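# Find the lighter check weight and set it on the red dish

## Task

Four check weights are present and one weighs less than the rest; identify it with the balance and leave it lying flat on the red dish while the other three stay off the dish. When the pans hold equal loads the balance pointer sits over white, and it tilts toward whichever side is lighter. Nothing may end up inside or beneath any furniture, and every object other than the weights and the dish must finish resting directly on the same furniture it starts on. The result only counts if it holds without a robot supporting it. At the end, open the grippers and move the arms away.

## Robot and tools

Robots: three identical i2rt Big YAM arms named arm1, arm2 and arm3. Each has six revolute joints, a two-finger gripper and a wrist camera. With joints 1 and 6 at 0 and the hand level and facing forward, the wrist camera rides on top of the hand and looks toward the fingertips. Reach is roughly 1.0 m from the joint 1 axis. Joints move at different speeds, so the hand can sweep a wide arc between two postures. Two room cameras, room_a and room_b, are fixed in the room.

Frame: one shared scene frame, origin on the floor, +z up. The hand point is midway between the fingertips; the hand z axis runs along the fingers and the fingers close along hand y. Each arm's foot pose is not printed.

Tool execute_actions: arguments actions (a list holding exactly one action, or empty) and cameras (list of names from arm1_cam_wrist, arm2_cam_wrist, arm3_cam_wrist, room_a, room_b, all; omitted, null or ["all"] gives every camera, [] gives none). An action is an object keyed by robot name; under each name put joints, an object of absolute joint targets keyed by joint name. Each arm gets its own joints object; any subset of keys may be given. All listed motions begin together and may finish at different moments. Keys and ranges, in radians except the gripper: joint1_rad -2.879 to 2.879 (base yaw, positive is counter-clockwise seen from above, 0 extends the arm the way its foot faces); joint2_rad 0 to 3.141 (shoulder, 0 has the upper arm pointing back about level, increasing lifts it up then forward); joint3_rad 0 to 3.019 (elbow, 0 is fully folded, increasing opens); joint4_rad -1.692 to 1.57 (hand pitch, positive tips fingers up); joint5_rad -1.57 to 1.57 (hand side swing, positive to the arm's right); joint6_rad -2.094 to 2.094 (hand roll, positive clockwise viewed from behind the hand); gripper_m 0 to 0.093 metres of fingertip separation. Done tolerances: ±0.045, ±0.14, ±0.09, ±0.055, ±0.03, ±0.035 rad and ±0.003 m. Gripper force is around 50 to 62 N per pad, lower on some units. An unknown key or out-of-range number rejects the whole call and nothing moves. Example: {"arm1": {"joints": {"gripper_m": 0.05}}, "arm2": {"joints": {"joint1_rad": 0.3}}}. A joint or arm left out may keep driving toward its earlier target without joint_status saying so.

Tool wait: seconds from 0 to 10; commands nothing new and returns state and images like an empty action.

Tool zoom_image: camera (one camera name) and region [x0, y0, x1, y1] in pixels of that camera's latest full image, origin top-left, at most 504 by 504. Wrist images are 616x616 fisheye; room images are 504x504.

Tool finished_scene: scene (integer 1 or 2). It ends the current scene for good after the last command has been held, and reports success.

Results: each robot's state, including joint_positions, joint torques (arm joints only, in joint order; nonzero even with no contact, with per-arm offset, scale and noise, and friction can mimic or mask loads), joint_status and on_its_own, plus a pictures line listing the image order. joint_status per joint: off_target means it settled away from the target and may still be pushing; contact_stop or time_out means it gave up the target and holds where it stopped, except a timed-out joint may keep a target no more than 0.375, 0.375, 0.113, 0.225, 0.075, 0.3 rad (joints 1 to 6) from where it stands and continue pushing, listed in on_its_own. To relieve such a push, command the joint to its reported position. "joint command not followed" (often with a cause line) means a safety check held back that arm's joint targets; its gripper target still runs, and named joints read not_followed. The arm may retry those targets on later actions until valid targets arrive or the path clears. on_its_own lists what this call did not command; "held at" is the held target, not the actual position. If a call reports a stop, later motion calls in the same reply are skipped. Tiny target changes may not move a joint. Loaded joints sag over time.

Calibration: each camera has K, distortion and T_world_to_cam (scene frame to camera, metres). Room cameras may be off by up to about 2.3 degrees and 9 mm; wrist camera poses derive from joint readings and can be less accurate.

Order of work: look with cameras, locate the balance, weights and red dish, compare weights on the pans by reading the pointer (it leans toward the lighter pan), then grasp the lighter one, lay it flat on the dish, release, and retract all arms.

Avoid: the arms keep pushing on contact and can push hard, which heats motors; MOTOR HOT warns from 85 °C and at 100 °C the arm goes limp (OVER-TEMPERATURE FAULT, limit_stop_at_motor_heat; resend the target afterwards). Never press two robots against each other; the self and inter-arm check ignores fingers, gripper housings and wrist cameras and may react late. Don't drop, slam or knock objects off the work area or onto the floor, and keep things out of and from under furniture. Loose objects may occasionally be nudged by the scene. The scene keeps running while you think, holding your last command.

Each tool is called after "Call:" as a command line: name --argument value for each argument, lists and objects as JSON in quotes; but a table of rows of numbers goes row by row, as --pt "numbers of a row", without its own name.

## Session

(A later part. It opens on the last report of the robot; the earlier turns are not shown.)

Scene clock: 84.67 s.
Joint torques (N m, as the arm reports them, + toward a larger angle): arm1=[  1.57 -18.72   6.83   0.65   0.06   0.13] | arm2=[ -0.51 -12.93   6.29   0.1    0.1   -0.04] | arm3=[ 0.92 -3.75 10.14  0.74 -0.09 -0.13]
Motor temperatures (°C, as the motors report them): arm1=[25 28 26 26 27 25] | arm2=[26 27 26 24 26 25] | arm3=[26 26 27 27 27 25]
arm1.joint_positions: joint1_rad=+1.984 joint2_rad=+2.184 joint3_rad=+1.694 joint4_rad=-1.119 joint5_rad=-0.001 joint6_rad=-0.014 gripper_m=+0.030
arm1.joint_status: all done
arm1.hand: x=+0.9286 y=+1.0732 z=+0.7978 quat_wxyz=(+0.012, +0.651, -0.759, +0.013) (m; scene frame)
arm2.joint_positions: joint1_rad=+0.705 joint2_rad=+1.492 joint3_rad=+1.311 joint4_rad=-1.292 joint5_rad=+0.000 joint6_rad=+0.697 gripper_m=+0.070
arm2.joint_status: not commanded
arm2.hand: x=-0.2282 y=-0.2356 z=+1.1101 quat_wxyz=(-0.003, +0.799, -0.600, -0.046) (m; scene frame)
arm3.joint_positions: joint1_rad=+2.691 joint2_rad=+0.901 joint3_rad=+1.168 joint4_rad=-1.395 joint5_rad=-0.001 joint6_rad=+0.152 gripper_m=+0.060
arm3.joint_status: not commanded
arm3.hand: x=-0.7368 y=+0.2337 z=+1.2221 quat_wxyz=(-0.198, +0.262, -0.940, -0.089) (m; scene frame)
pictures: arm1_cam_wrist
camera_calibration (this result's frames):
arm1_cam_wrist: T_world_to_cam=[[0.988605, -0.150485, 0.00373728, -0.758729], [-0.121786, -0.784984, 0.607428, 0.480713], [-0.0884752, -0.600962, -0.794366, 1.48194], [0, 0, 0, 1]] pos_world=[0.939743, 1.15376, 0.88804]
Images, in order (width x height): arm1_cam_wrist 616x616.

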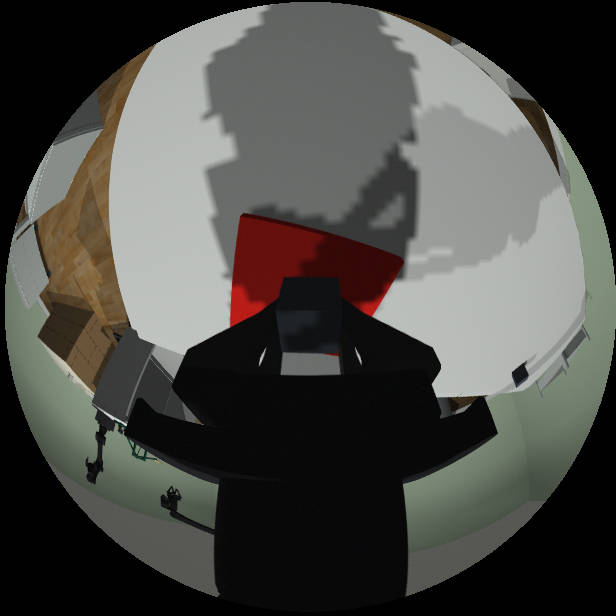

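Call:
execute_actions --actions '[{"arm1":{"joints":{"gripper_m":0.06}}}]' --cameras '["arm1_cam_wrist"]'

Call:
execute_actions --actions '[{"arm1":{"joints":{"joint2_rad":1.6,"joint3_rad":1.55,"joint4_rad":-1.5}}}]'

Scene clock: 85.47 s.
Joint torques (N m, as the arm reports them, + toward a larger angle): arm1=[  1.23 -18.91   6.7    0.76   0.08   0.15] | arm2=[ -0.59 -12.96   6.32   0.1    0.09  -0.04] | arm3=[ 0.95 -3.68 10.14  0.73 -0.08 -0.13]
Motor temperatures (°C, as the motors report them): arm1=[25 28 26 26 27 25] | arm2=[26 27 26 24 26 25] | arm3=[26 26 27 27 27 25]
arm1.joint_positions: joint1_rad=+1.984 joint2_rad=+2.184 joint3_rad=+1.694 joint4_rad=-1.119 joint5_rad=-0.001 joint6_rad=-0.014 gripper_m=+0.060
arm1.joint_status: all done
arm1.hand: x=+0.9286 y=+1.0732 z=+0.7978 quat_wxyz=(+0.012, +0.650, -0.759, +0.013) (m; scene frame)
arm2.joint_positions: joint1_rad=+0.705 joint2_rad=+1.492 joint3_rad=+1.311 joint4_rad=-1.292 joint5_rad=+0.000 joint6_rad=+0.697 gripper_m=+0.070
arm2.joint_status: not commanded
arm2.hand: x=-0.2282 y=-0.2356 z=+1.1101 quat_wxyz=(-0.003, +0.799, -0.600, -0.046) (m; scene frame)
arm3.joint_positions: joint1_rad=+2.691 joint2_rad=+0.901 joint3_rad=+1.168 joint4_rad=-1.395 joint5_rad=-0.001 joint6_rad=+0.152 gripper_m=+0.060
arm3.joint_status: not commanded
arm3.hand: x=-0.7368 y=+0.2337 z=+1.2221 quat_wxyz=(-0.198, +0.262, -0.940, -0.089) (m; scene frame)
pictures: arm1_cam_wrist
camera_calibration (this result's frames):
arm1_cam_wrist: T_world_to_cam=[[0.988548, -0.150862, 0.00375096, -0.758282], [-0.122094, -0.784937, 0.607427, 0.480949], [-0.0886934, -0.600928, -0.794367, 1.48211], [0, 0, 0, 1]] pos_world=[0.939773, 1.15376, 0.88804]
Images, in order (width x height): arm1_cam_wrist 616x616.

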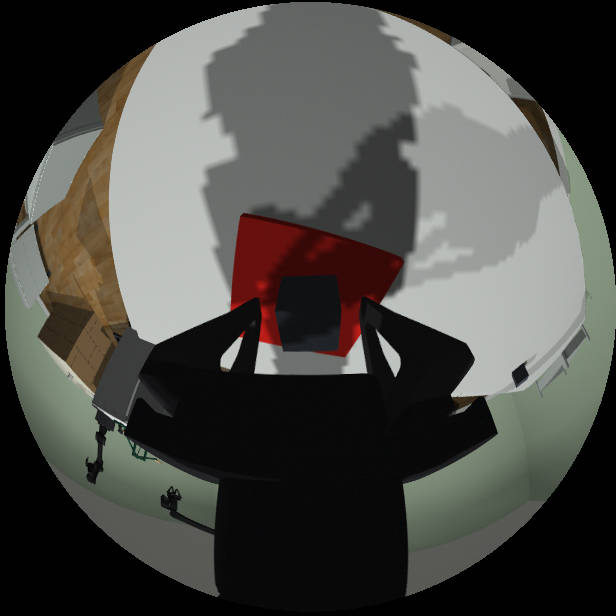

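Scene clock: 86.97 s.
Joint torques (N m, as the arm reports them, + toward a larger angle): arm1=[  1.77 -12.35   9.28  -0.2    0.02   0.13] | arm2=[ -0.57 -12.94   6.3    0.1    0.1   -0.04] | arm3=[ 0.88 -3.7  10.14  0.74 -0.09 -0.13]
Motor temperatures (°C, as the motors report them): arm1=[25 29 26 26 27 25] | arm2=[26 27 26 24 26 25] | arm3=[26 26 27 27 27 25]
arm1.joint_positions: joint1_rad=+1.984 joint2_rad=+1.592 joint3_rad=+1.536 joint4_rad=-1.485 joint5_rad=+0.000 joint6_rad=-0.014 gripper_m=+0.060
arm1.joint_status: all done
arm1.hand: x=+0.9046 y=+0.9384 z=+1.0626 quat_wxyz=(-0.014, +0.651, -0.759, -0.008) (m; scene frame)
arm2.joint_positions: joint1_rad=+0.705 joint2_rad=+1.492 joint3_rad=+1.311 joint4_rad=-1.292 joint5_rad=+0.000 joint6_rad=+0.697 gripper_m=+0.070
arm2.joint_status: not commanded
arm2.hand: x=-0.2282 y=-0.2356 z=+1.1101 quat_wxyz=(-0.003, +0.799, -0.600, -0.046) (m; scene frame)
arm3.joint_positions: joint1_rad=+2.691 joint2_rad=+0.901 joint3_rad=+1.168 joint4_rad=-1.395 joint5_rad=-0.001 joint6_rad=+0.152 gripper_m=+0.060
arm3.joint_status: not commanded
arm3.hand: x=-0.7368 y=+0.2337 z=+1.2221 quat_wxyz=(-0.198, +0.262, -0.940, -0.089) (m; scene frame)
pictures: arm1_cam_wrist, arm2_cam_wrist, arm3_cam_wrist, room_a, room_b
camera_calibration (this result's frames):
arm1_cam_wrist: T_world_to_cam=[[0.988594, -0.150465, 0.00642588, -0.759113], [-0.128988, -0.823918, 0.551834, 0.313221], [-0.0777373, -0.546369, -0.833929, 1.59026], [0, 0, 0, 1]] pos_world=[0.914479, 1.01272, 1.15819]
arm2_cam_wrist: T_world_to_cam=[[0.955932, 0.289475, -0.0489702, 0.33848], [0.272466, -0.812608, 0.5152, -0.69493], [0.109344, -0.505839, -0.85567, 0.976447], [0, 0, 0, 1]] pos_world=[-0.240988, -0.168762, 1.21012]
arm3_cam_wrist: T_world_to_cam=[[0.5302, -0.844839, -0.0716634, 0.676852], [-0.823365, -0.533207, 0.194319, -0.715549], [-0.202379, -0.0440225, -0.978317, 1.17779], [0, 0, 0, 1]] pos_world=[-0.709666, 0.242144, 1.3398]
Images, in order (width x height): arm1_cam_wrist 616x616, arm2_cam_wrist 616x616, arm3_cam_wrist 616x616, room_a 504x504, room_b 504x504.

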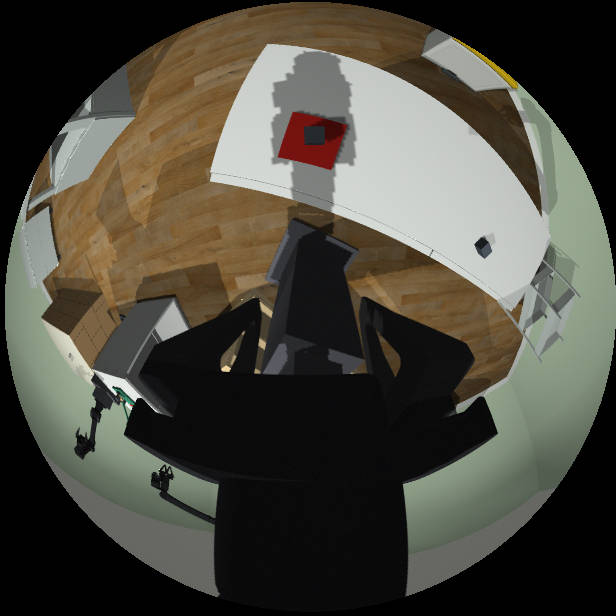

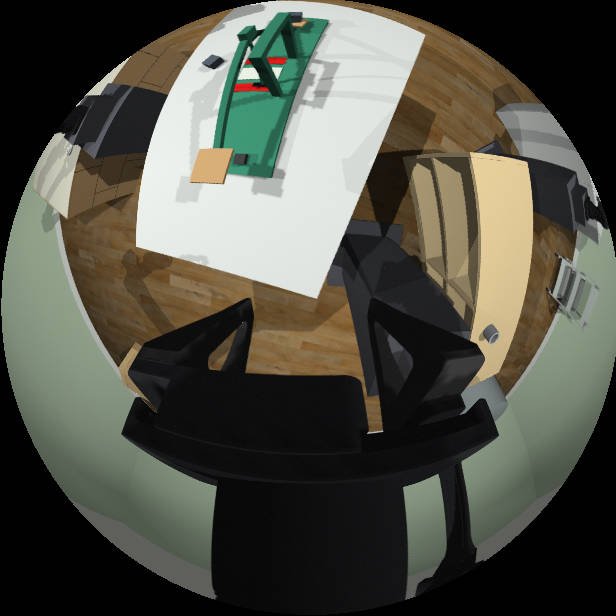

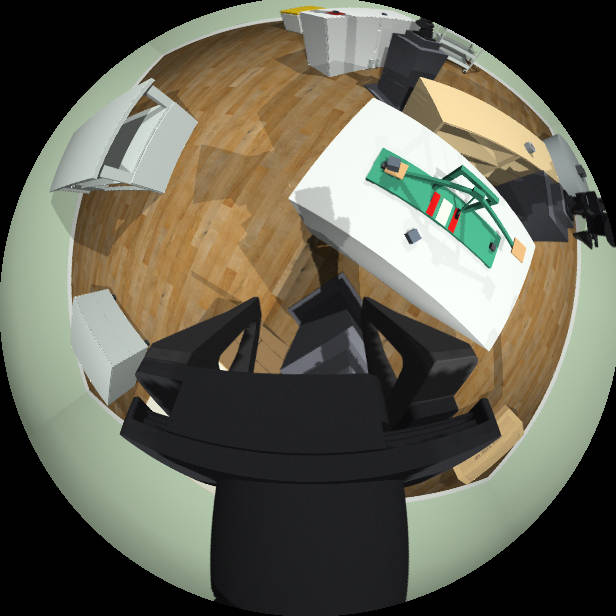

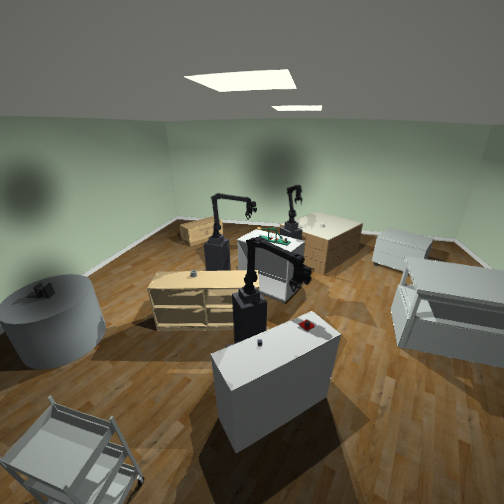

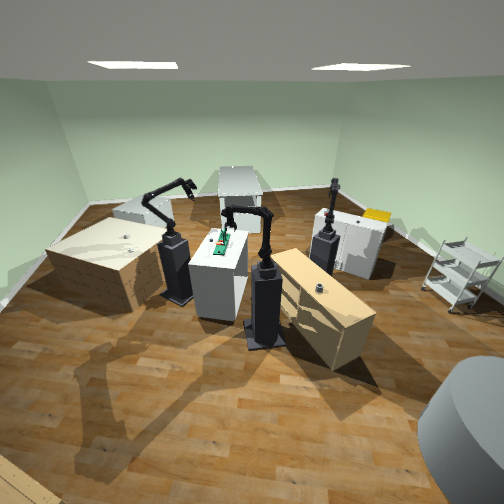

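Call:
finished_scene --scene 1

The scene is finished: the task was done.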